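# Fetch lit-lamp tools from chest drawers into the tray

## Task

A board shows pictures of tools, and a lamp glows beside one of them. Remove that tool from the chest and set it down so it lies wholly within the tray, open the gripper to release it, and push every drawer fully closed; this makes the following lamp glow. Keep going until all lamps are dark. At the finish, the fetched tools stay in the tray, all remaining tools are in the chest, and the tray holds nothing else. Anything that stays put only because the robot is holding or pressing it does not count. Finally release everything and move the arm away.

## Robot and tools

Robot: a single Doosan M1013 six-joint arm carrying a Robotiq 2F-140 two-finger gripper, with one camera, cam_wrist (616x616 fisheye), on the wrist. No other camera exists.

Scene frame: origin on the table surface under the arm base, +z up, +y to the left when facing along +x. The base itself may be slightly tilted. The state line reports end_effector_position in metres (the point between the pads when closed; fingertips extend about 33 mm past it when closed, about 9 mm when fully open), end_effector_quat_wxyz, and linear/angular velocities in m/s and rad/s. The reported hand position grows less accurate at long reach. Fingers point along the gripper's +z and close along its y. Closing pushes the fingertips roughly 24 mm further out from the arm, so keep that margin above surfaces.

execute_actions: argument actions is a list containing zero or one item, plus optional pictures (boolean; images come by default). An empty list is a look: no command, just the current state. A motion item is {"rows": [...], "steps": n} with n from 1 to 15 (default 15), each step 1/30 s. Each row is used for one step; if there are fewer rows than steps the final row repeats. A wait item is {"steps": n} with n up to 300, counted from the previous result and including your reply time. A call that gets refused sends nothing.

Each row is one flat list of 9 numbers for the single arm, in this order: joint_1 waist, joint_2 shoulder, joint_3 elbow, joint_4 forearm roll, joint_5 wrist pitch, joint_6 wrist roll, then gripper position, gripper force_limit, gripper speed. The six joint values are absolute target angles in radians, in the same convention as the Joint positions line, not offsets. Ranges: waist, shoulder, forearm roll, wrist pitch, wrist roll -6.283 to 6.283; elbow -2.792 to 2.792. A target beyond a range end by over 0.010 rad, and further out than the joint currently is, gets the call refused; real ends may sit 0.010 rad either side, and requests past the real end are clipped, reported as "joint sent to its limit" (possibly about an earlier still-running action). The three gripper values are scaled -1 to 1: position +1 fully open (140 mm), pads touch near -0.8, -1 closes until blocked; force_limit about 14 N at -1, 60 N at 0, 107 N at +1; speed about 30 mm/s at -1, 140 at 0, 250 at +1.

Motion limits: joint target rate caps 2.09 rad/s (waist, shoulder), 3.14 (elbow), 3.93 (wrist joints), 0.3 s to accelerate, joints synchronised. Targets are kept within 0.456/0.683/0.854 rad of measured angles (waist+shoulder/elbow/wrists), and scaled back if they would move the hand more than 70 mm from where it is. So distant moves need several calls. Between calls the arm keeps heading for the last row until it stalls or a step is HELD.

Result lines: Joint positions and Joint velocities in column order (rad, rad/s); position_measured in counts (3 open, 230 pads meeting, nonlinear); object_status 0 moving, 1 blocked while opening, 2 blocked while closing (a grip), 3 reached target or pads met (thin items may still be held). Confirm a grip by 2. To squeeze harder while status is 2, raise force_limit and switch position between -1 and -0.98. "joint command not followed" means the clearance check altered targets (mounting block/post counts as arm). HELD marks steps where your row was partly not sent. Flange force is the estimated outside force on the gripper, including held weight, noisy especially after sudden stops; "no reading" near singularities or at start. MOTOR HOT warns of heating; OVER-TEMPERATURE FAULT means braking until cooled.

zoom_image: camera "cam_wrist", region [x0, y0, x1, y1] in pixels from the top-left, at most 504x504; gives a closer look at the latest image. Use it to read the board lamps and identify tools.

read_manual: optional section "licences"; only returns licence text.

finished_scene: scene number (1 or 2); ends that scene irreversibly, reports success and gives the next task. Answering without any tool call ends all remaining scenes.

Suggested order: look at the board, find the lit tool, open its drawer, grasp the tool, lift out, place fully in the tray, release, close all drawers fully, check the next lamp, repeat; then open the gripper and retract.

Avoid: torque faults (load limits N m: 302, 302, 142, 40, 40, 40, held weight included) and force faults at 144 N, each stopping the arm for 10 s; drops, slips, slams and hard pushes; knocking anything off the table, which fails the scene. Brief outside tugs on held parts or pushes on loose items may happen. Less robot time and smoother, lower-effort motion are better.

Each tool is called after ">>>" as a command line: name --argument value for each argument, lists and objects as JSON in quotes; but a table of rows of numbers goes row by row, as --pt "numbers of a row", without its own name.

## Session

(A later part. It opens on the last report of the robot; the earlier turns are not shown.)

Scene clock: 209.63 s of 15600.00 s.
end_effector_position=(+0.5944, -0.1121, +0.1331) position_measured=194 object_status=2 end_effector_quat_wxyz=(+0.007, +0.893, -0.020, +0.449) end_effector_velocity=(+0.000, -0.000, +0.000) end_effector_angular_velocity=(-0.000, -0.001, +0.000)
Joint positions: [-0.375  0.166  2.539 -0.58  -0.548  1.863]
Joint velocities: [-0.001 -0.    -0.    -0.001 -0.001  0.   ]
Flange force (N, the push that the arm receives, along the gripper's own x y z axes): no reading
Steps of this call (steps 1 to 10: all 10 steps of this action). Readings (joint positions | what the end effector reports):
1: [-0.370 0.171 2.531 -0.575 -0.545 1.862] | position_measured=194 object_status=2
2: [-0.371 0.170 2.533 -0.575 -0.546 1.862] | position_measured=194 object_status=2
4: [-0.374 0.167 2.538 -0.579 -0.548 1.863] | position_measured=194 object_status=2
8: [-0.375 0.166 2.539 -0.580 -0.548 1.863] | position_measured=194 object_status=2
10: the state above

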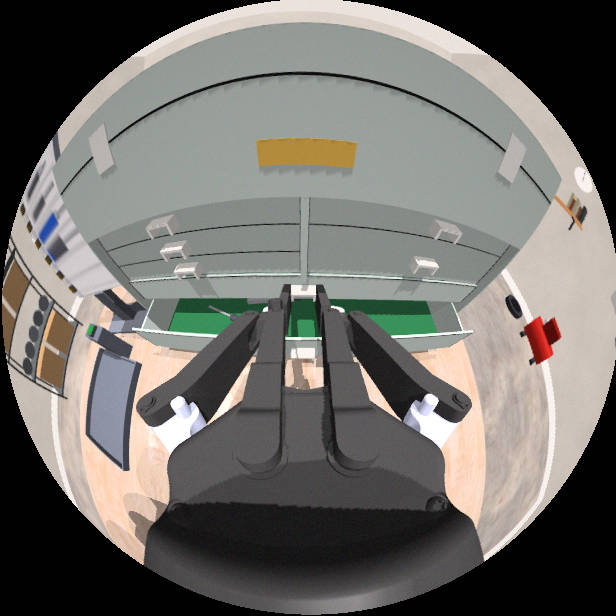

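>>> execute_actions --actions '[{"rows":[[-0.385,0.155,2.554,-0.591,-0.554,1.865,-1,0.3,-0.3],[-0.385,0.155,2.554,-0.591,-0.554,1.865,-1,0.3,-0.3],[-0.394,0.145,2.568,-0.601,-0.560,1.867,-1,0.3,-0.3],[-0.394,0.145,2.568,-0.601,-0.560,1.867,-1,0.3,-0.3],[-0.404,0.134,2.583,-0.612,-0.566,1.869,-1,0.3,-0.3],[-0.404,0.134,2.583,-0.612,-0.566,1.869,-1,0.3,-0.3],[-0.417,0.122,2.599,-0.627,-0.572,1.873,-1,0.3,-0.3],[-0.417,0.122,2.599,-0.627,-0.572,1.873,-1,0.3,-0.3],[-0.430,0.110,2.615,-0.642,-0.578,1.877,-1,0.3,-0.3],[-0.430,0.110,2.615,-0.642,-0.578,1.877,-1,0.3,-0.3],[-0.444,0.098,2.632,-0.658,-0.585,1.881,-1,0.3,-0.3],[-0.444,0.098,2.632,-0.658,-0.585,1.881,-1,0.3,-0.3],[-0.4585,0.085,2.648,-0.675,-0.591,1.885,-1,0.3,-0.3]]}]' --pictures false

>>> execute_actions --actions '[{"steps":8}]'

>>> zoom_image --camera "cam_wrist" --region '[120,180,500,320]'

Scene clock: 223.70 s of 15600.00 s.
end_effector_position=(+0.5336, -0.1091, +0.1335) position_measured=194 object_status=2 end_effector_quat_wxyz=(+0.006, +0.893, -0.020, +0.449) end_effector_velocity=(-0.135, +0.008, -0.001) end_effector_angular_velocity=(-0.001, +0.005, -0.003)
Joint positions: [-0.451  0.092  2.639 -0.666 -0.588  1.883]
Joint velocities: [-0.189 -0.171  0.218 -0.217 -0.078  0.053]
Flange force (N, the push that the arm receives, along the gripper's own x y z axes): no reading
Steps of this call (steps 1 to 15: the robot went on to your last target; steps 16 to 90: nothing new was sent; then 10.57 s passed at rest; steps 91 to 105: all 15 steps of this action). Readings (joint positions | what the end effector reports):
91: [-0.375 0.166 2.539 -0.580 -0.548 1.863] | position_measured=194 object_status=2
92: [-0.377 0.164 2.542 -0.582 -0.549 1.863] | position_measured=194 object_status=2
94: [-0.385 0.155 2.555 -0.591 -0.554 1.865] | position_measured=194 object_status=2
98: [-0.405 0.134 2.583 -0.613 -0.566 1.869] | position_measured=194 object_status=2
105: the state above

Scene clock: 223.97 s of 15600.00 s.
end_effector_position=(+0.5281, -0.1088, +0.1335) position_measured=194 object_status=2 end_effector_quat_wxyz=(+0.006, +0.893, -0.020, +0.449) end_effector_velocity=(-0.001, +0.000, -0.000) end_effector_angular_velocity=(-0.001, +0.001, +0.001)
Joint positions: [-0.458  0.085  2.648 -0.675 -0.591  1.885]
Joint velocities: [-0.    -0.001  0.001 -0.001  0.001 -0.001]
Flange force (N, the push that the arm receives, along the gripper's own x y z axes): no reading
Steps of this call (steps 1 to 8: the robot went on to your last target). Readings (joint positions | what the end effector reports):
1: [-0.455 0.088 2.645 -0.671 -0.590 1.884] | position_measured=194 object_status=2
2: [-0.457 0.086 2.647 -0.673 -0.590 1.885] | position_measured=194 object_status=2
4: [-0.458 0.085 2.648 -0.675 -0.591 1.885] | position_measured=194 object_status=2
8: the state above

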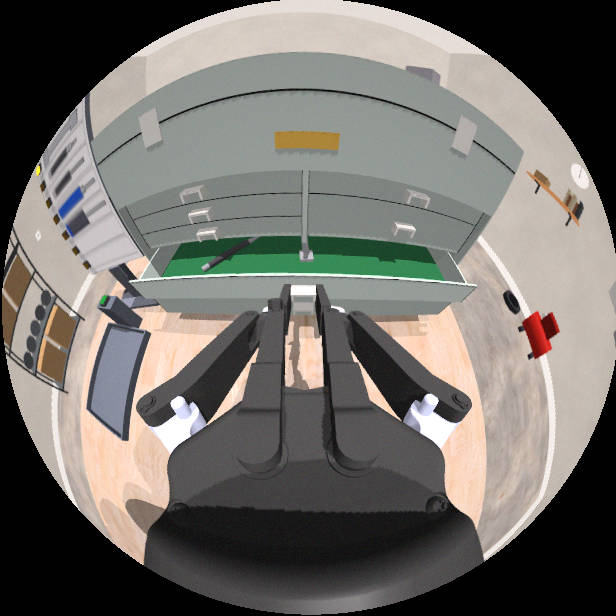

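Region (120, 180, 500, 320) of cam_wrist's 616x616 image, scaled by 1.326, with more detail than that image has; it fills the top 186 rows of this view, and the rest is white.

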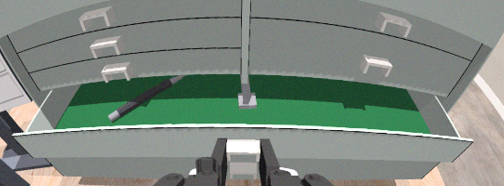

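>>> execute_actions --actions '[{"rows":[[-0.4585,0.085,2.648,-0.675,-0.591,1.885,0.2,0.3,0]],"steps":12}]' --pictures false

>>> execute_actions --actions '[{"rows":[[-0.40,-0.05,2.648,-0.675,-0.3,1.885,0.2,0.3,0]]}]' --pictures false

>>> execute_actions --actions '[{"rows":[[-0.25,-0.2,2.3,0,1.04,-1.8,0,0.3,0]]}]' --pictures false

>>> execute_actions --actions '[{"steps":35}]' --pictures false

>>> execute_actions --actions '[{"rows":[[-0.244,0.126,2.1425,0,0.873,-1.8,0,0.3,0]]}]' --pictures false

>>> execute_actions --actions '[{"steps":15}]'

Scene clock: 250.33 s of 15600.00 s.
end_effector_position=(+0.5280, -0.1087, +0.1335) position_measured=117 object_status=0 end_effector_quat_wxyz=(+0.006, +0.893, -0.020, +0.449) end_effector_velocity=(-0.001, +0.000, -0.001) end_effector_angular_velocity=(-0.000, +0.003, +0.000)
Joint positions: [-0.459  0.085  2.648 -0.675 -0.591  1.885]
Joint velocities: [-0.     0.001  0.001 -0.001  0.002 -0.001]
Flange force (N, the push that the arm receives, along the gripper's own x y z axes): no reading
Steps of this call (steps 1 to 15: the robot went on to your last target; steps 16 to 90: nothing new was sent; then 22.97 s passed at rest; steps 91 to 102: all 12 steps of this action). Readings (joint positions | what the end effector reports):
91: [-0.459 0.085 2.648 -0.675 -0.591 1.885] | position_measured=194 object_status=0
92: [-0.459 0.085 2.648 -0.675 -0.591 1.885] | position_measured=194 object_status=0
94: [-0.459 0.085 2.648 -0.675 -0.591 1.885] | position_measured=178 object_status=0
98: [-0.459 0.085 2.648 -0.675 -0.591 1.885] | position_measured=147 object_status=0
102: the state above

Scene clock: 250.83 s of 15600.00 s.
end_effector_position=(+0.4845, -0.1151, +0.1335) position_measured=104 object_status=3 end_effector_quat_wxyz=(+0.060, +0.923, -0.006, +0.379) end_effector_velocity=(+0.001, -0.000, +0.000) end_effector_angular_velocity=(+0.000, +0.000, -0.001)
Joint positions: [-0.4   -0.05   2.648 -0.675 -0.3    1.885]
Joint velocities: [ 0.     0.001 -0.001  0.001  0.001  0.   ]
Flange force (N, the push that the arm receives, along the gripper's own x y z axes): no reading
Steps of this call (steps 1 to 15: all 15 steps of this action). Readings (joint positions | what the end effector reports):
1: [-0.458 0.085 2.648 -0.675 -0.591 1.885] | position_measured=109 object_status=0
2: [-0.457 0.083 2.648 -0.675 -0.585 1.885] | position_measured=104 object_status=0
4: [-0.447 0.058 2.648 -0.675 -0.533 1.885] | position_measured=104 object_status=0
8: [-0.407 -0.033 2.648 -0.675 -0.338 1.885] | position_measured=104 object_status=3
15: the state above

Scene clock: 251.33 s of 15600.00 s.
end_effector_position=(+0.4420, -0.1316, +0.1949) position_measured=129 object_status=3 end_effector_quat_wxyz=(+0.116, +0.963, +0.207, +0.127) end_effector_velocity=(-0.306, +0.171, -0.001) end_effector_angular_velocity=(-0.097, +1.494, +1.874)
Joint positions: [-0.281 -0.169  2.371 -0.139  0.596  0.942]
Joint velocities: [ 0.1   -0.099 -0.231  0.45   1.561 -2.352]
Flange force (N, the push that the arm receives, along the gripper's own x y z axes): [-7.9 7.5 0.4]
Steps of this call (steps 1 to 15: all 15 steps of this action). Readings (joint positions | what the end effector reports):
1: [-0.400 -0.050 2.648 -0.675 -0.300 1.885] | position_measured=104 object_status=0
2: [-0.399 -0.051 2.646 -0.671 -0.294 1.880] | position_measured=105 object_status=0
4: [-0.390 -0.060 2.625 -0.629 -0.242 1.827] | position_measured=121 object_status=0
8: [-0.342 -0.108 2.514 -0.416 0.036 1.549] | position_measured=129 object_status=0
15: the state above

Scene clock: 252.50 s of 15600.00 s.
end_effector_position=(+0.3569, -0.0660, +0.2193) position_measured=129 object_status=3 end_effector_quat_wxyz=(-0.004, +0.024, +1.000, +0.002) end_effector_velocity=(-0.000, +0.000, -0.000) end_effector_angular_velocity=(+0.001, +0.002, +0.002)
Joint positions: [-0.25 -0.2   2.3   0.    1.04 -1.8 ]
Joint velocities: [-0.     0.001  0.     0.     0.001 -0.002]
Flange force (N, the push that the arm receives, along the gripper's own x y z axes): [2.8 -15.3 -0.3]
Steps of this call (steps 1 to 35: the robot went on to your last target). Readings (joint positions | what the end effector reports):
1: [-0.277 -0.173 2.364 -0.124 0.647 0.860] | position_measured=129 object_status=3
2: [-0.274 -0.176 2.356 -0.109 0.696 0.774] | position_measured=129 object_status=3
4: [-0.268 -0.182 2.342 -0.081 0.784 0.586] | position_measured=129 object_status=3
8: [-0.258 -0.192 2.318 -0.036 0.926 0.137] | position_measured=129 object_status=3
35: the state above

Scene clock: 253.00 s of 15600.00 s.
end_effector_position=(+0.4936, -0.1017, +0.1512) position_measured=129 object_status=3 end_effector_quat_wxyz=(-0.005, +0.021, +1.000, +0.002) end_effector_velocity=(+0.130, -0.032, -0.094) end_effector_angular_velocity=(+0.001, +0.003, +0.006)
Joint positions: [-0.244  0.116  2.147  0.     0.878 -1.8  ]
Joint velocities: [ 0.006  0.315 -0.152  0.001 -0.16   0.   ]
Flange force (N, the push that the arm receives, along the gripper's own x y z axes): [6.0 -6.3 -2.8]
Steps of this call (steps 1 to 15: all 15 steps of this action). Readings (joint positions | what the end effector reports):
1: [-0.250 -0.200 2.300 0.000 1.040 -1.800] | position_measured=129 object_status=3
2: [-0.250 -0.197 2.299 0.000 1.039 -1.800] | position_measured=129 object_status=3
4: [-0.249 -0.170 2.285 0.000 1.024 -1.800] | position_measured=129 object_status=3
8: [-0.247 -0.053 2.229 0.000 0.965 -1.800] | position_measured=129 object_status=3
15: the state above

Scene clock: 253.50 s of 15600.00 s.
end_effector_position=(+0.4977, -0.1027, +0.1484) position_measured=129 object_status=3 end_effector_quat_wxyz=(-0.004, +0.021, +1.000, +0.002) end_effector_velocity=(-0.001, +0.000, -0.000) end_effector_angular_velocity=(+0.000, +0.001, +0.000)
Joint positions: [-0.244  0.126  2.143  0.     0.873 -1.8  ]
Joint velocities: [ 0.    -0.     0.001 -0.     0.     0.   ]
Flange force (N, the push that the arm receives, along the gripper's own x y z axes): [4.8 -6.1 -5.5]
Steps of this call (steps 1 to 15: the robot went on to your last target). Readings (joint positions | what the end effector reports):
1: [-0.244 0.124 2.144 0.000 0.874 -1.800] | position_measured=129 object_status=3
2: [-0.244 0.125 2.143 0.000 0.873 -1.800] | position_measured=129 object_status=3
4: [-0.244 0.126 2.143 0.000 0.873 -1.800] | position_measured=129 object_status=3
8: [-0.244 0.126 2.143 0.000 0.873 -1.800] | position_measured=129 object_status=3
15: the state above
The arm was judged still, so your last target was given up. Only a new action makes it travel on or press farther. Fingers that are still opening or closing keep moving.

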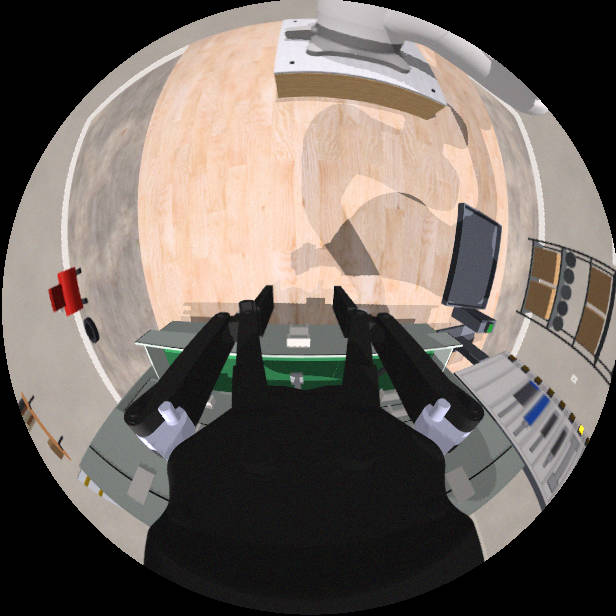

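Same offsets (y+5mm, x−2).

>>> execute_actions --actions '[{"rows":[[-0.235,0.196,2.056,0,0.889,-1.781,-0.2,0.3,0]]}]' --pictures false

>>> execute_actions --actions '[{"rows":[[-0.235,0.196,2.056,0,0.889,-1.781,-1,0.3,-0.3]]}]'

Scene clock: 259.53 s of 15600.00 s.
end_effector_position=(+0.5458, -0.1109, +0.1481) position_measured=154 object_status=3 end_effector_quat_wxyz=(-0.004, +0.026, +1.000, +0.002) end_effector_velocity=(-0.001, +0.000, -0.001) end_effector_angular_velocity=(+0.000, +0.002, -0.000)
Joint positions: [-0.235  0.196  2.056  0.     0.889 -1.781]
Joint velocities: [ 0.     0.001  0.    -0.     0.001  0.001]
Flange force (N, the push that the arm receives, along the gripper's own x y z axes): [3.2 -1.4 -2.3]
Steps of this call (steps 1 to 90: nothing new was sent; then 2.53 s passed at rest; steps 91 to 105: all 15 steps of this action). Readings (joint positions | what the end effector reports):
91: [-0.244 0.126 2.142 0.000 0.873 -1.800] | position_measured=129 object_status=0
92: [-0.244 0.129 2.139 0.000 0.873 -1.800] | position_measured=130 object_status=0
94: [-0.240 0.156 2.105 0.000 0.880 -1.792] | position_measured=145 object_status=0
98: [-0.235 0.196 2.056 0.000 0.889 -1.781] | position_measured=154 object_status=0
105: the state above

Scene clock: 260.03 s of 15600.00 s.
end_effector_position=(+0.5459, -0.1108, +0.1481) position_measured=194 object_status=2 end_effector_quat_wxyz=(-0.004, +0.026, +1.000, +0.002) end_effector_velocity=(+0.000, -0.000, -0.000) end_effector_angular_velocity=(-0.000, -0.001, -0.002)
Joint positions: [-0.235  0.196  2.056  0.     0.889 -1.781]
Joint velocities: [-0.001  0.    -0.     0.    -0.002  0.001]
Flange force (N, the push that the arm receives, along the gripper's own x y z axes): [3.0 21.3 -17.9]
Steps of this call (steps 1 to 15: all 15 steps of this action). Readings (joint positions | what the end effector reports):
1: [-0.235 0.196 2.056 0.000 0.889 -1.781] | position_measured=154 object_status=0
2: [-0.235 0.196 2.056 0.000 0.889 -1.781] | position_measured=155 object_status=0
4: [-0.235 0.196 2.056 0.000 0.889 -1.781] | position_measured=167 object_status=0
8: [-0.235 0.196 2.056 0.000 0.889 -1.781] | position_measured=190 object_status=0
15: the state above

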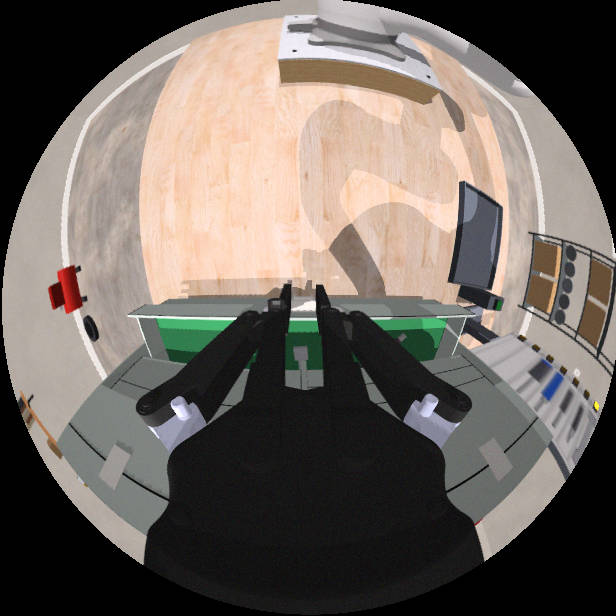

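>>> execute_actions --actions '[{"rows":[[-0.237,0.182,2.073,0,0.886,-1.785,-1,0.3,-0.3],[-0.237,0.182,2.073,0,0.886,-1.785,-1,0.3,-0.3],[-0.241,0.168,2.091,0,0.883,-1.789,-1,0.3,-0.3],[-0.241,0.168,2.091,0,0.883,-1.789,-1,0.3,-0.3],[-0.245,0.154,2.108,0,0.879,-1.792,-1,0.3,-0.3],[-0.245,0.154,2.108,0,0.879,-1.792,-1,0.3,-0.3],[-0.249,0.140,2.125,0,0.876,-1.796,-1,0.3,-0.3],[-0.249,0.140,2.125,0,0.876,-1.796,-1,0.3,-0.3],[-0.253,0.126,2.1425,0,0.873,-1.8,-1,0.3,-0.3]]}]' --pictures false

>>> execute_actions --actions '[{"rows":[[-0.256,0.1185,2.151,0,0.872,-1.802,-1,0.3,-0.3],[-0.256,0.1185,2.151,0,0.872,-1.802,-1,0.3,-0.3],[-0.258,0.111,2.159,0,0.871,-1.805,-1,0.3,-0.3],[-0.258,0.111,2.159,0,0.871,-1.805,-1,0.3,-0.3],[-0.261,0.104,2.168,0,0.870,-1.807,-1,0.3,-0.3],[-0.261,0.104,2.168,0,0.870,-1.807,-1,0.3,-0.3],[-0.263,0.0965,2.176,0,0.869,-1.81,-1,0.3,-0.3],[-0.263,0.0965,2.176,0,0.869,-1.81,-1,0.3,-0.3],[-0.266,0.089,2.185,0,0.868,-1.812,-1,0.3,-0.3]]}]'

Scene clock: 270.53 s of 15600.00 s.
end_effector_position=(+0.4970, -0.1074, +0.1484) position_measured=195 object_status=2 end_effector_quat_wxyz=(-0.004, +0.025, +1.000, +0.002) end_effector_velocity=(-0.004, +0.001, -0.000) end_effector_angular_velocity=(+0.000, +0.001, +0.002)
Joint positions: [-0.253  0.126  2.142 -0.     0.873 -1.8  ]
Joint velocities: [-0.001 -0.004  0.006 -0.     0.    -0.002]
Flange force (N, the push that the arm receives, along the gripper's own x y z axes): [3.8 -5.9 -4.5]
Steps of this call (steps 1 to 15: the robot went on to your last target; steps 16 to 90: nothing new was sent; then 7.00 s passed at rest; steps 91 to 105: all 15 steps of this action). Readings (joint positions | what the end effector reports):
91: [-0.235 0.196 2.056 0.000 0.889 -1.781] | position_measured=194 object_status=2
92: [-0.235 0.194 2.059 0.000 0.888 -1.781] | position_measured=194 object_status=2
94: [-0.238 0.182 2.073 -0.000 0.886 -1.785] | position_measured=194 object_status=2
98: [-0.245 0.155 2.107 -0.000 0.879 -1.792] | position_measured=194 object_status=2
105: the state above

Scene clock: 271.03 s of 15600.00 s.
end_effector_position=(+0.4716, -0.1064, +0.1487) position_measured=195 object_status=2 end_effector_quat_wxyz=(-0.005, +0.026, +1.000, +0.002) end_effector_velocity=(-0.002, +0.000, -0.000) end_effector_angular_velocity=(+0.001, +0.001, -0.002)
Joint positions: [-0.266  0.089  2.185 -0.     0.868 -1.812]
Joint velocities: [-0.001 -0.003  0.004  0.001 -0.     0.   ]
Flange force (N, the push that the arm receives, along the gripper's own x y z axes): [2.8 -2.5 9.3]
Steps of this call (steps 1 to 15: all 15 steps of this action). Readings (joint positions | what the end effector reports):
1: [-0.253 0.126 2.142 -0.000 0.873 -1.800] | position_measured=195 object_status=2
2: [-0.254 0.124 2.144 -0.000 0.873 -1.800] | position_measured=195 object_status=2
4: [-0.256 0.118 2.152 -0.000 0.872 -1.802] | position_measured=195 object_status=2
8: [-0.261 0.104 2.168 -0.000 0.870 -1.807] | position_measured=195 object_status=2
15: the state above

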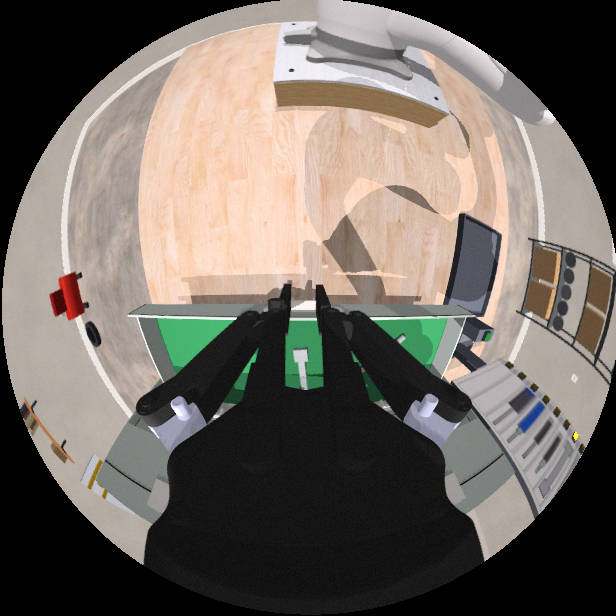

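>>> execute_actions --actions '[{"rows":[[-0.266,0.089,2.185,0,0.868,-1.812,-0.98,-0.5,-0.3],[-0.266,0.089,2.185,0,0.868,-1.812,-0.98,-0.5,-0.3],[-0.269,0.081,2.193,0,0.867,-1.815,-0.98,-0.5,-0.3],[-0.269,0.081,2.193,0,0.867,-1.815,-0.98,-0.5,-0.3],[-0.271,0.074,2.202,0,0.866,-1.817,-0.98,-0.5,-0.3],[-0.271,0.074,2.202,0,0.866,-1.817,-0.98,-0.5,-0.3],[-0.274,0.066,2.210,0,0.865,-1.82,-0.98,-0.5,-0.3],[-0.274,0.066,2.210,0,0.865,-1.82,-0.98,-0.5,-0.3],[-0.277,0.059,2.218,0,0.865,-1.822,-0.98,-0.5,-0.3],[-0.277,0.059,2.218,0,0.865,-1.822,-0.98,-0.5,-0.3],[-0.279,0.051,2.2266,0,0.864,-1.825,-0.98,-0.5,-0.3]]}]' --pictures false

>>> execute_actions --actions '[{"rows":[[-0.279,0.051,2.2266,0,0.864,-1.825,-0.2,-0.5,0]],"steps":10}]' --pictures false

>>> execute_actions --actions '[{"rows":[[-0.279,-0.06,2.1,0,1.10,-1.825,-0.2,-0.5,0]]}]' --pictures false

>>> execute_actions --actions '[{"rows":[[-0.279,-0.06,2.1,0,1.10,1.316,-0.2,-0.5,0]]}]' --pictures false

>>> execute_actions --actions '[{"steps":25}]'

>>> zoom_image --camera "cam_wrist" --region '[150,120,470,320]'

Scene clock: 287.73 s of 15600.00 s.
end_effector_position=(+0.4469, -0.1051, +0.1490) position_measured=195 object_status=2 end_effector_quat_wxyz=(-0.005, +0.026, +1.000, +0.002) end_effector_velocity=(-0.009, +0.001, -0.000) end_effector_angular_velocity=(-0.001, -0.002, +0.002)
Joint positions: [-0.279  0.052  2.226  0.     0.864 -1.825]
Joint velocities: [-0.004 -0.014  0.015 -0.    -0.003 -0.006]
Flange force (N, the push that the arm receives, along the gripper's own x y z axes): [0.7 -11.7 30.9]
Steps of this call (steps 1 to 15: the robot went on to your last target; steps 16 to 90: nothing new was sent; then 13.20 s passed at rest; steps 91 to 105: all 15 steps of this action). Readings (joint positions | what the end effector reports):
91: [-0.266 0.089 2.185 0.000 0.868 -1.812] | position_measured=195 object_status=0
92: [-0.266 0.089 2.185 0.000 0.868 -1.812] | position_measured=195 object_status=0
94: [-0.267 0.087 2.187 0.000 0.868 -1.813] | position_measured=195 object_status=0
98: [-0.271 0.073 2.202 0.000 0.866 -1.817] | position_measured=195 object_status=2
105: the state above

Scene clock: 288.07 s of 15600.00 s.
end_effector_position=(+0.4466, -0.1051, +0.1492) position_measured=154 object_status=0 end_effector_quat_wxyz=(-0.004, +0.026, +1.000, +0.002) end_effector_velocity=(-0.002, +0.000, -0.001) end_effector_angular_velocity=(+0.001, +0.003, -0.002)
Joint positions: [-0.279  0.051  2.226  0.     0.864 -1.825]
Joint velocities: [-0.    -0.     0.002  0.     0.001  0.001]
Flange force (N, the push that the arm receives, along the gripper's own x y z axes): [5.2 -4.0 -4.1]
Steps of this call (steps 1 to 10: all 10 steps of this action). Readings (joint positions | what the end effector reports):
1: [-0.279 0.051 2.226 0.000 0.864 -1.825] | position_measured=195 object_status=0
2: [-0.279 0.051 2.226 0.000 0.864 -1.825] | position_measured=195 object_status=0
4: [-0.279 0.051 2.226 0.000 0.864 -1.825] | position_measured=178 object_status=0
8: [-0.279 0.051 2.226 0.000 0.864 -1.825] | position_measured=154 object_status=0
10: the state above

Scene clock: 288.57 s of 15600.00 s.
end_effector_position=(+0.4525, -0.1072, +0.2587) position_measured=154 object_status=3 end_effector_quat_wxyz=(-0.004, +0.026, +1.000, +0.002) end_effector_velocity=(+0.000, -0.000, +0.002) end_effector_angular_velocity=(-0.001, -0.001, +0.001)
Joint positions: [-0.279 -0.06   2.1    0.     1.1   -1.825]
Joint velocities: [ 0.    -0.002 -0.002 -0.001  0.002  0.   ]
Flange force (N, the push that the arm receives, along the gripper's own x y z axes): [1.7 -7.8 -1.6]
Steps of this call (steps 1 to 15: all 15 steps of this action). Readings (joint positions | what the end effector reports):
1: [-0.279 0.051 2.226 0.000 0.864 -1.825] | position_measured=154 object_status=0
2: [-0.279 0.049 2.224 0.000 0.870 -1.825] | position_measured=154 object_status=0
4: [-0.279 0.024 2.195 0.000 0.922 -1.825] | position_measured=154 object_status=3
8: [-0.279 -0.042 2.120 0.000 1.062 -1.825] | position_measured=154 object_status=3
15: the state above

Scene clock: 289.07 s of 15600.00 s.
end_effector_position=(+0.4525, -0.1072, +0.2589) position_measured=154 object_status=3 end_effector_quat_wxyz=(-0.004, +0.569, +0.823, -0.000) end_effector_velocity=(-0.000, +0.000, -0.000) end_effector_angular_velocity=(-0.026, +0.016, -3.489)
Joint positions: [-0.279 -0.06   2.1    0.     1.1   -0.667]
Joint velocities: [ 0.     0.     0.001  0.    -0.001  3.489]
Flange force (N, the push that the arm receives, along the gripper's own x y z axes): [-1.9 -11.0 -1.8]
Steps of this call (steps 1 to 15: all 15 steps of this action). Readings (joint positions | what the end effector reports):
1: [-0.279 -0.060 2.100 0.000 1.100 -1.825] | position_measured=154 object_status=3
2: [-0.279 -0.060 2.100 0.000 1.100 -1.820] | position_measured=154 object_status=3
4: [-0.279 -0.060 2.100 0.000 1.100 -1.767] | position_measured=154 object_status=3
8: [-0.279 -0.060 2.100 0.000 1.100 -1.489] | position_measured=154 object_status=3
15: the state above

Scene clock: 289.90 s of 15600.00 s.
end_effector_position=(+0.4525, -0.1072, +0.2589) position_measured=154 object_status=3 end_effector_quat_wxyz=(-0.002, +1.000, -0.026, -0.004) end_effector_velocity=(-0.000, +0.000, -0.000) end_effector_angular_velocity=(+0.000, +0.000, -0.003)
Joint positions: [-0.279 -0.06   2.1   -0.     1.1    1.316]
Joint velocities: [-0.    -0.     0.     0.    -0.     0.003]
Flange force (N, the push that the arm receives, along the gripper's own x y z axes): [-3.9 6.3 -0.3]
Steps of this call (steps 1 to 25: the robot went on to your last target). Readings (joint positions | what the end effector reports):
1: [-0.279 -0.060 2.100 0.000 1.100 -0.549] | position_measured=154 object_status=3
2: [-0.279 -0.060 2.100 0.000 1.100 -0.431] | position_measured=154 object_status=3
4: [-0.279 -0.060 2.100 0.000 1.100 -0.195] | position_measured=154 object_status=3
8: [-0.279 -0.060 2.100 -0.000 1.100 0.278] | position_measured=154 object_status=3
25: the state above

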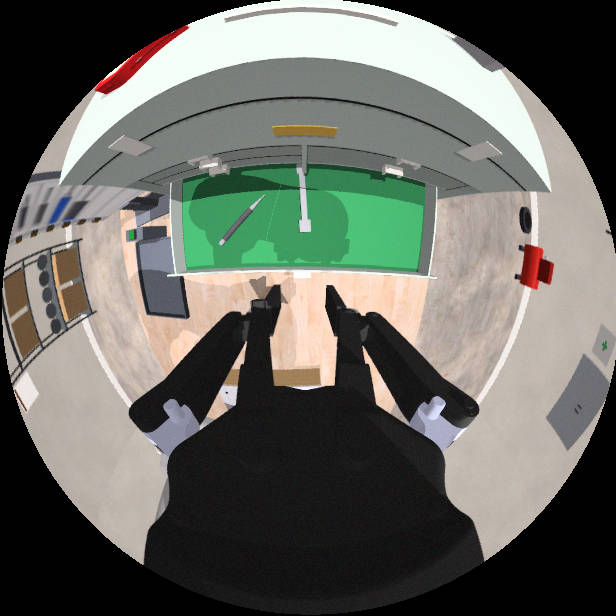

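Region (150, 120, 470, 320) of cam_wrist's 616x616 image, scaled by 1.575, with more detail than that image has; it fills the top 315 rows of this view, and the rest is white.

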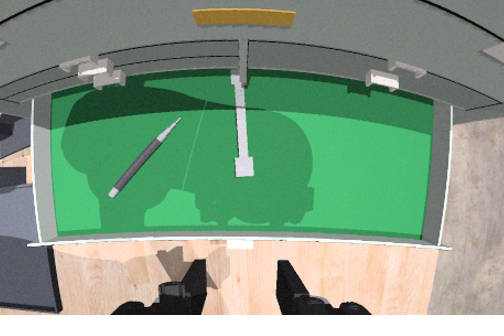

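>>> execute_actions --actions '[{"rows":[[-0.279,-0.06,2.1,0,1.10,-1.864,-0.45,0,0]]}]' --pictures false

>>> execute_actions --actions '[{"rows":[[-0.228,0.171,1.977,0,0.994,-1.864,-0.45,0,0]]}]' --pictures false

>>> execute_actions --actions '[{"steps":15}]' --pictures false

>>> execute_actions --actions '[{"rows":[[-0.228,0.2226,2.0216,0,0.897,-1.864,-0.45,0,0]]}]'

>>> zoom_image --camera "cam_wrist" --region '[210,200,410,400]'

Scene clock: 298.97 s of 15600.00 s.
end_effector_position=(+0.4525, -0.1072, +0.2589) position_measured=186 object_status=3 end_effector_quat_wxyz=(-0.004, +0.851, +0.525, -0.002) end_effector_velocity=(+0.001, -0.000, +0.001) end_effector_angular_velocity=(+0.026, -0.018, +3.489)
Joint positions: [-0.279 -0.06   2.1   -0.     1.1    0.158]
Joint velocities: [-0.    -0.    -0.001  0.001 -0.    -3.49 ]
Flange force (N, the push that the arm receives, along the gripper's own x y z axes): [-7.3 -4.1 -2.1]
Steps of this call (steps 1 to 30: the robot went on to your last target; steps 31 to 90: nothing new was sent; then 5.57 s passed at rest; steps 91 to 105: all 15 steps of this action). Readings (joint positions | what the end effector reports):
91: [-0.279 -0.060 2.100 -0.000 1.100 1.316] | position_measured=154 object_status=0
92: [-0.279 -0.060 2.100 -0.000 1.100 1.311] | position_measured=156 object_status=0
94: [-0.279 -0.060 2.100 -0.000 1.100 1.258] | position_measured=171 object_status=0
98: [-0.279 -0.060 2.100 -0.000 1.100 0.980] | position_measured=186 object_status=0
105: the state above

Scene clock: 299.47 s of 15600.00 s.
end_effector_position=(+0.5500, -0.1121, +0.2078) position_measured=186 object_status=3 end_effector_quat_wxyz=(-0.005, +0.234, +0.972, +0.001) end_effector_velocity=(+0.131, +0.000, -0.083) end_effector_angular_velocity=(+0.031, -0.018, +3.396)
Joint positions: [-0.235  0.139  1.994 -0.     1.009 -1.36 ]
Joint velocities: [ 0.061  0.27  -0.146 -0.    -0.125 -3.336]
Flange force (N, the push that the arm receives, along the gripper's own x y z axes): [2.9 -4.3 -3.5]
Steps of this call (steps 1 to 15: all 15 steps of this action). Readings (joint positions | what the end effector reports):
1: [-0.279 -0.060 2.100 -0.000 1.100 0.040] | position_measured=186 object_status=3
2: [-0.279 -0.060 2.100 -0.000 1.100 -0.074] | position_measured=186 object_status=3
4: [-0.276 -0.049 2.094 -0.000 1.095 -0.261] | position_measured=186 object_status=3
8: [-0.258 0.034 2.050 -0.000 1.057 -0.588] | position_measured=186 object_status=3
15: the state above

Scene clock: 299.97 s of 15600.00 s.
end_effector_position=(+0.5650, -0.1120, +0.1977) position_measured=186 object_status=3 end_effector_quat_wxyz=(-0.005, -0.019, +1.000, +0.003) end_effector_velocity=(+0.000, -0.000, +0.001) end_effector_angular_velocity=(-0.000, -0.001, +0.001)
Joint positions: [-0.228  0.171  1.977 -0.     0.994 -1.864]
Joint velocities: [ 0.    -0.    -0.001  0.     0.    -0.001]
Flange force (N, the push that the arm receives, along the gripper's own x y z axes): [3.0 -5.4 -2.4]
Steps of this call (steps 1 to 15: the robot went on to your last target). Readings (joint positions | what the end effector reports):
1: [-0.233 0.148 1.989 -0.000 1.005 -1.468] | position_measured=186 object_status=3
2: [-0.232 0.155 1.986 -0.000 1.001 -1.566] | position_measured=186 object_status=3
4: [-0.229 0.165 1.980 -0.000 0.997 -1.720] | position_measured=186 object_status=3
8: [-0.228 0.171 1.977 -0.000 0.994 -1.860] | position_measured=186 object_status=3
15: the state above

Scene clock: 300.47 s of 15600.00 s.
end_effector_position=(+0.5648, -0.1118, +0.1479) position_measured=186 object_status=3 end_effector_quat_wxyz=(-0.004, -0.019, +1.000, +0.003) end_effector_velocity=(-0.002, +0.001, -0.001) end_effector_angular_velocity=(+0.001, +0.003, -0.001)
Joint positions: [-0.228  0.223  2.022 -0.     0.897 -1.864]
Joint velocities: [0.    0.    0.002 0.    0.001 0.001]
Flange force (N, the push that the arm receives, along the gripper's own x y z axes): [4.1 -3.2 -3.9]
Steps of this call (steps 1 to 15: all 15 steps of this action). Readings (joint positions | what the end effector reports):
1: [-0.228 0.171 1.977 -0.000 0.994 -1.864] | position_measured=186 object_status=3
2: [-0.228 0.174 1.979 -0.000 0.988 -1.864] | position_measured=186 object_status=3
4: [-0.228 0.199 2.001 -0.000 0.940 -1.864] | position_measured=186 object_status=3
8: [-0.228 0.222 2.021 -0.000 0.898 -1.864] | position_measured=186 object_status=3
15: the state above

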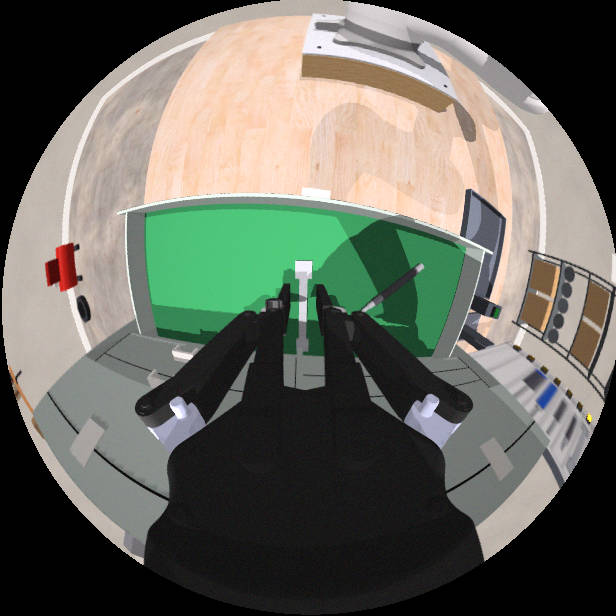

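Region (210, 200, 410, 400) of cam_wrist's 616x616 image, scaled by 2.520, with more detail than that image has.

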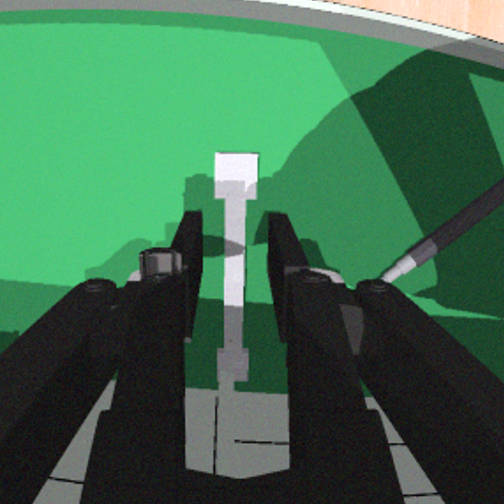

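Descend in 3 mm steps.

>>> execute_actions --actions '[{"rows":[[-0.228,0.2258,2.0242,0,0.8912,-1.864,-0.55,0,0]],"steps":8}]' --pictures false

>>> execute_actions --actions '[{"rows":[[-0.228,0.2289,2.0268,0,0.8855,-1.864,-0.55,0,0]],"steps":8}]' --pictures false

Scene clock: 309.93 s of 15600.00 s.
end_effector_position=(+0.5647, -0.1117, +0.1449) position_measured=199 object_status=0 end_effector_quat_wxyz=(-0.004, -0.019, +1.000, +0.003) end_effector_velocity=(+0.000, -0.000, -0.000) end_effector_angular_velocity=(-0.000, -0.001, -0.001)
Joint positions: [-0.228  0.226  2.024  0.     0.891 -1.864]
Joint velocities: [-0.     0.    -0.     0.    -0.001  0.001]
Flange force (N, the push that the arm receives, along the gripper's own x y z axes): [5.3 -3.9 -3.2]
Steps of this call (steps 1 to 15: the robot went on to your last target; steps 16 to 90: nothing new was sent; then 6.20 s passed at rest; steps 91 to 98: all 8 steps of this action). Readings (joint positions | what the end effector reports):
91: [-0.228 0.223 2.022 0.000 0.897 -1.864] | position_measured=186 object_status=0
92: [-0.228 0.223 2.022 0.000 0.895 -1.864] | position_measured=188 object_status=0
94: [-0.228 0.225 2.024 0.000 0.892 -1.864] | position_measured=199 object_status=0
98: the state above

Scene clock: 310.20 s of 15600.00 s.
end_effector_position=(+0.5645, -0.1117, +0.1420) position_measured=199 object_status=3 end_effector_quat_wxyz=(-0.004, -0.019, +1.000, +0.003) end_effector_velocity=(+0.001, -0.000, -0.000) end_effector_angular_velocity=(-0.001, -0.002, +0.001)
Joint positions: [-0.228  0.229  2.027  0.     0.886 -1.864]
Joint velocities: [ 0.     0.001 -0.     0.    -0.003 -0.001]
Flange force (N, the push that the arm receives, along the gripper's own x y z axes): [1.1 -1.3 -1.2]
Steps of this call (steps 1 to 8: all 8 steps of this action). Readings (joint positions | what the end effector reports):
1: [-0.228 0.226 2.024 0.000 0.891 -1.864] | position_measured=199 object_status=0
2: [-0.228 0.227 2.025 0.000 0.889 -1.864] | position_measured=199 object_status=0
4: [-0.228 0.229 2.026 0.000 0.886 -1.864] | position_measured=199 object_status=0
8: the state above

>>> execute_actions --actions '[{"rows":[[-0.228,0.2315,2.029,0,0.8807,-1.864,-0.55,0,0]],"steps":8}]' --pictures false

>>> execute_actions --actions '[{"rows":[[-0.228,0.2342,2.0312,0,0.8759,-1.864,-0.55,0,0]],"steps":8}]' --pictures false

Scene clock: 317.93 s of 15600.00 s.
end_effector_position=(+0.5643, -0.1117, +0.1396) position_measured=199 object_status=3 end_effector_quat_wxyz=(-0.004, -0.019, +1.000, +0.003) end_effector_velocity=(-0.000, -0.000, -0.001) end_effector_angular_velocity=(+0.000, +0.000, -0.001)
Joint positions: [-0.228  0.231  2.029 -0.     0.881 -1.864]
Joint velocities: [-0.     0.     0.001  0.    -0.001  0.   ]
Flange force (N, the push that the arm receives, along the gripper's own x y z axes): [7.0 -4.1 -6.2]
Steps of this call (steps 1 to 15: the robot went on to your last target; steps 16 to 90: nothing new was sent; then 4.47 s passed at rest; steps 91 to 98: all 8 steps of this action). Readings (joint positions | what the end effector reports):
91: [-0.228 0.229 2.027 0.000 0.885 -1.864] | position_measured=199 object_status=3
92: [-0.228 0.230 2.027 0.000 0.884 -1.864] | position_measured=199 object_status=3
94: [-0.228 0.231 2.029 -0.000 0.881 -1.864] | position_measured=199 object_status=3
98: the state above

Scene clock: 318.20 s of 15600.00 s.
end_effector_position=(+0.5642, -0.1116, +0.1371) position_measured=199 object_status=3 end_effector_quat_wxyz=(-0.004, -0.019, +1.000, +0.003) end_effector_velocity=(-0.000, +0.000, -0.001) end_effector_angular_velocity=(-0.000, +0.001, +0.000)
Joint positions: [-0.228  0.234  2.031 -0.     0.876 -1.864]
Joint velocities: [ 0.     0.001  0.    -0.     0.     0.   ]
Flange force (N, the push that the arm receives, along the gripper's own x y z axes): [3.1 -4.2 -2.8]
Steps of this call (steps 1 to 8: all 8 steps of this action). Readings (joint positions | what the end effector reports):
1: [-0.228 0.232 2.029 -0.000 0.881 -1.864] | position_measured=199 object_status=3
2: [-0.228 0.232 2.030 -0.000 0.879 -1.864] | position_measured=199 object_status=3
4: [-0.228 0.234 2.031 -0.000 0.877 -1.864] | position_measured=199 object_status=3
8: the state above

>>> execute_actions --actions '[{"rows":[[-0.228,0.2363,2.0329,0,0.8721,-1.864,-0.55,0,0]],"steps":8}]' --pictures false

>>> execute_actions --actions '[{"rows":[[-0.228,0.2384,2.0346,0,0.8683,-1.864,-0.55,0,0]],"steps":8}]' --pictures false

Scene clock: 321.60 s of 15600.00 s.
end_effector_position=(+0.5641, -0.1116, +0.1351) position_measured=199 object_status=3 end_effector_quat_wxyz=(-0.004, -0.019, +1.000, +0.003) end_effector_velocity=(+0.000, -0.000, +0.000) end_effector_angular_velocity=(+0.000, -0.001, -0.000)
Joint positions: [-0.228  0.236  2.033 -0.     0.872 -1.864]
Joint velocities: [-0. -0. -0.  0. -0.  0.]
Flange force (N, the push that the arm receives, along the gripper's own x y z axes): [4.5 -5.2 -3.8]
Steps of this call (steps 1 to 15: the robot went on to your last target; steps 16 to 90: nothing new was sent; then 0.13 s passed at rest; steps 91 to 98: all 8 steps of this action). Readings (joint positions | what the end effector reports):
91: [-0.228 0.234 2.031 -0.000 0.876 -1.864] | position_measured=199 object_status=3
92: [-0.228 0.235 2.032 -0.000 0.875 -1.864] | position_measured=199 object_status=3
94: [-0.228 0.236 2.033 -0.000 0.873 -1.864] | position_measured=199 object_status=3
98: the state above

Scene clock: 321.87 s of 15600.00 s.
end_effector_position=(+0.5640, -0.1115, +0.1332) position_measured=199 object_status=3 end_effector_quat_wxyz=(-0.004, -0.019, +1.000, +0.003) end_effector_velocity=(-0.000, -0.000, -0.000) end_effector_angular_velocity=(-0.000, +0.001, +0.000)
Joint positions: [-0.228  0.238  2.035 -0.     0.868 -1.864]
Joint velocities: [ 0.     0.001 -0.    -0.     0.     0.   ]
Flange force (N, the push that the arm receives, along the gripper's own x y z axes): [3.5 -3.1 -6.7]
Steps of this call (steps 1 to 8: all 8 steps of this action). Readings (joint positions | what the end effector reports):
1: [-0.228 0.236 2.033 -0.000 0.872 -1.864] | position_measured=199 object_status=3
2: [-0.228 0.237 2.033 -0.000 0.871 -1.864] | position_measured=199 object_status=3
4: [-0.228 0.238 2.034 -0.000 0.869 -1.864] | position_measured=199 object_status=3
8: the state above

>>> execute_actions --actions '[{"rows":[[-0.228,0.240,2.036,0,0.8654,-1.864,-0.55,0,0]],"steps":8}]' --pictures false

>>> execute_actions --actions '[{"rows":[[-0.228,0.2384,2.0346,0,0.8683,-1.864,-1,0,-0.5]]}]'

Scene clock: 327.13 s of 15600.00 s.
end_effector_position=(+0.5640, -0.1115, +0.1319) position_measured=199 object_status=3 end_effector_quat_wxyz=(-0.004, -0.019, +1.000, +0.003) end_effector_velocity=(-0.000, +0.000, -0.001) end_effector_angular_velocity=(+0.000, +0.000, +0.000)
Joint positions: [-0.228  0.24   2.036  0.     0.865 -1.864]
Joint velocities: [-0.     0.     0.001  0.    -0.001 -0.001]
Flange force (N, the push that the arm receives, along the gripper's own x y z axes): [8.9 -4.4 -59.7]
Steps of this call (steps 1 to 15: the robot went on to your last target; steps 16 to 90: nothing new was sent; then 2.00 s passed at rest; steps 91 to 98: all 8 steps of this action). Readings (joint positions | what the end effector reports):
91: [-0.228 0.238 2.035 0.000 0.868 -1.864] | position_measured=199 object_status=3
92: [-0.228 0.239 2.035 0.000 0.867 -1.864] | position_measured=199 object_status=3
94: [-0.228 0.240 2.035 0.000 0.866 -1.864] | position_measured=199 object_status=3
98: the state above

Scene clock: 327.63 s of 15600.00 s.
end_effector_position=(+0.5639, -0.1115, +0.1332) position_measured=222 object_status=2 end_effector_quat_wxyz=(-0.004, -0.019, +1.000, +0.003) end_effector_velocity=(+0.001, -0.000, +0.001) end_effector_angular_velocity=(-0.000, -0.002, -0.002)
Joint positions: [-0.228  0.238  2.035  0.     0.868 -1.864]
Joint velocities: [-0.    -0.001 -0.001  0.     0.     0.001]
Flange force (N, the push that the arm receives, along the gripper's own x y z axes): [4.3 -4.2 -7.1]
Steps of this call (steps 1 to 15: all 15 steps of this action). Readings (joint positions | what the end effector reports):
1: [-0.228 0.240 2.036 0.000 0.865 -1.864] | position_measured=199 object_status=0
2: [-0.228 0.240 2.036 0.000 0.866 -1.864] | position_measured=200 object_status=0
4: [-0.228 0.239 2.035 0.000 0.868 -1.864] | position_measured=209 object_status=0
8: [-0.228 0.239 2.035 0.000 0.868 -1.864] | position_measured=222 object_status=0
15: the state above

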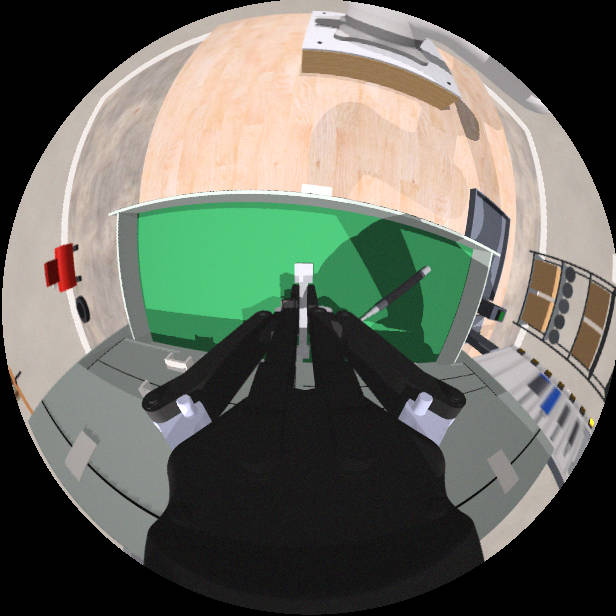

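>>> execute_actions --actions '[{"rows":[[-0.241,0.168,2.091,0,0.883,-1.864,-1,0,-0.5]],"steps":10}]' --pictures false

>>> execute_actions --actions '[{"rows":[[-0.241,0.05,2.04,0,1.05,-1.864,-1,0,-0.5]],"steps":12}]' --pictures false

>>> execute_actions --actions '[{"rows":[[0.3,0.05,2.04,0,1.05,-1.25,-1,0,-0.5]]}]' --pictures false

>>> execute_actions --actions '[{"rows":[[0.645,0.124,1.991,0,1.027,-0.877,-1,0,-0.5]]}]' --pictures false

>>> execute_actions --actions '[{"steps":20}]'

Scene clock: 341.10 s of 15600.00 s.
end_effector_position=(+0.5261, -0.1088, +0.1483) position_measured=222 object_status=2 end_effector_quat_wxyz=(-0.005, -0.013, +1.000, +0.003) end_effector_velocity=(-0.002, -0.000, -0.001) end_effector_angular_velocity=(+0.001, +0.003, +0.000)
Joint positions: [-0.241  0.168  2.091  0.     0.883 -1.864]
Joint velocities: [-0.001  0.001  0.001 -0.     0.001 -0.001]
Flange force (N, the push that the arm receives, along the gripper's own x y z axes): [4.3 -5.0 -3.3]
Steps of this call (steps 1 to 15: the robot went on to your last target; steps 16 to 90: nothing new was sent; then 10.13 s passed at rest; steps 91 to 100: all 10 steps of this action). Readings (joint positions | what the end effector reports):
91: [-0.228 0.238 2.035 0.000 0.868 -1.864] | position_measured=222 object_status=2
92: [-0.228 0.236 2.037 0.000 0.868 -1.864] | position_measured=222 object_status=2
94: [-0.233 0.208 2.059 0.000 0.875 -1.864] | position_measured=222 object_status=2
98: [-0.241 0.168 2.091 0.000 0.883 -1.864] | position_measured=222 object_status=2
100: the state above

Scene clock: 341.50 s of 15600.00 s.
end_effector_position=(+0.5089, -0.1044, +0.2339) position_measured=222 object_status=2 end_effector_quat_wxyz=(-0.004, -0.013, +1.000, +0.002) end_effector_velocity=(-0.002, +0.001, +0.001) end_effector_angular_velocity=(+0.002, +0.006, -0.001)
Joint positions: [-0.241  0.05   2.04   0.     1.05  -1.864]
Joint velocities: [-0.    -0.001 -0.    -0.     0.008  0.001]
Flange force (N, the push that the arm receives, along the gripper's own x y z axes): [3.1 -6.8 -0.9]
Steps of this call (steps 1 to 12: all 12 steps of this action). Readings (joint positions | what the end effector reports):
1: [-0.241 0.168 2.091 0.000 0.883 -1.864] | position_measured=222 object_status=2
2: [-0.241 0.165 2.090 0.000 0.887 -1.864] | position_measured=222 object_status=2
4: [-0.241 0.138 2.077 0.000 0.927 -1.864] | position_measured=222 object_status=2
8: [-0.241 0.059 2.044 0.000 1.036 -1.864] | position_measured=222 object_status=2
12: the state above

Scene clock: 342.00 s of 15600.00 s.
end_effector_position=(+0.5148, +0.0684, +0.2349) position_measured=222 object_status=2 end_effector_quat_wxyz=(-0.004, +0.015, +1.000, +0.003) end_effector_velocity=(-0.055, +0.418, +0.004) end_effector_angular_velocity=(+0.001, -0.002, -0.067)
Joint positions: [ 0.094  0.05   2.04   0.     1.05  -1.474]
Joint velocities: [ 0.813 -0.001 -0.001 -0.    -0.001  0.88 ]
Flange force (N, the push that the arm receives, along the gripper's own x y z axes): [1.1 0.7 0.0]
Steps of this call (steps 1 to 15: all 15 steps of this action). Readings (joint positions | what the end effector reports):
1: [-0.241 0.050 2.040 0.000 1.050 -1.864] | position_measured=222 object_status=2
2: [-0.238 0.050 2.040 0.000 1.050 -1.860] | position_measured=222 object_status=2
4: [-0.211 0.050 2.040 0.000 1.050 -1.823] | position_measured=222 object_status=2
8: [-0.097 0.050 2.040 0.000 1.050 -1.681] | position_measured=222 object_status=2
15: the state above

Scene clock: 342.50 s of 15600.00 s.
end_effector_position=(+0.4699, +0.2766, +0.2256) position_measured=222 object_status=2 end_effector_quat_wxyz=(-0.005, +0.034, +0.999, +0.002) end_effector_velocity=(-0.163, +0.393, -0.023) end_effector_angular_velocity=(-0.002, +0.003, -0.034)
Joint positions: [ 0.498  0.102  2.006  0.     1.034 -1.031]
Joint velocities: [ 0.781  0.118 -0.079 -0.    -0.036  0.815]
Flange force (N, the push that the arm receives, along the gripper's own x y z axes): [-3.3 -9.4 -2.7]
Steps of this call (steps 1 to 15: all 15 steps of this action). Readings (joint positions | what the end effector reports):
1: [0.122 0.050 2.040 0.000 1.050 -1.444] | position_measured=222 object_status=2
2: [0.149 0.050 2.040 0.000 1.050 -1.412] | position_measured=222 object_status=2
4: [0.204 0.055 2.037 0.000 1.049 -1.343] | position_measured=222 object_status=2
8: [0.312 0.074 2.024 0.000 1.043 -1.227] | position_measured=222 object_status=2
15: the state above

Scene clock: 343.17 s of 15600.00 s.
end_effector_position=(+0.4335, +0.3488, +0.2211) position_measured=222 object_status=2 end_effector_quat_wxyz=(-0.005, +0.038, +0.999, +0.002) end_effector_velocity=(-0.000, +0.000, +0.000) end_effector_angular_velocity=(-0.000, +0.001, +0.001)
Joint positions: [ 0.645  0.124  1.991  0.     1.027 -0.877]
Joint velocities: [ 0.    -0.    -0.     0.     0.002 -0.   ]
Flange force (N, the push that the arm receives, along the gripper's own x y z axes): [-1.1 -9.2 -1.0]
Steps of this call (steps 1 to 20: the robot went on to your last target). Readings (joint positions | what the end effector reports):
1: [0.525 0.106 2.003 0.000 1.033 -1.004] | position_measured=222 object_status=2
2: [0.551 0.110 2.000 0.000 1.031 -0.976] | position_measured=222 object_status=2
4: [0.601 0.117 1.995 0.000 1.029 -0.923] | position_measured=222 object_status=2
8: [0.644 0.124 1.991 0.000 1.027 -0.878] | position_measured=222 object_status=2
20: the state above

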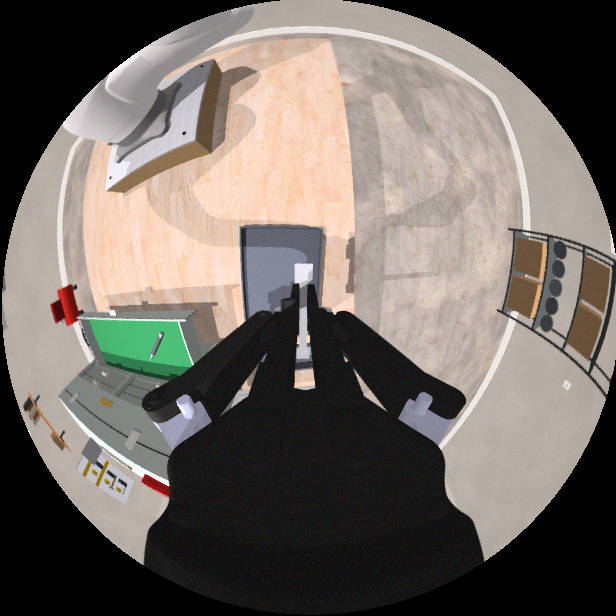

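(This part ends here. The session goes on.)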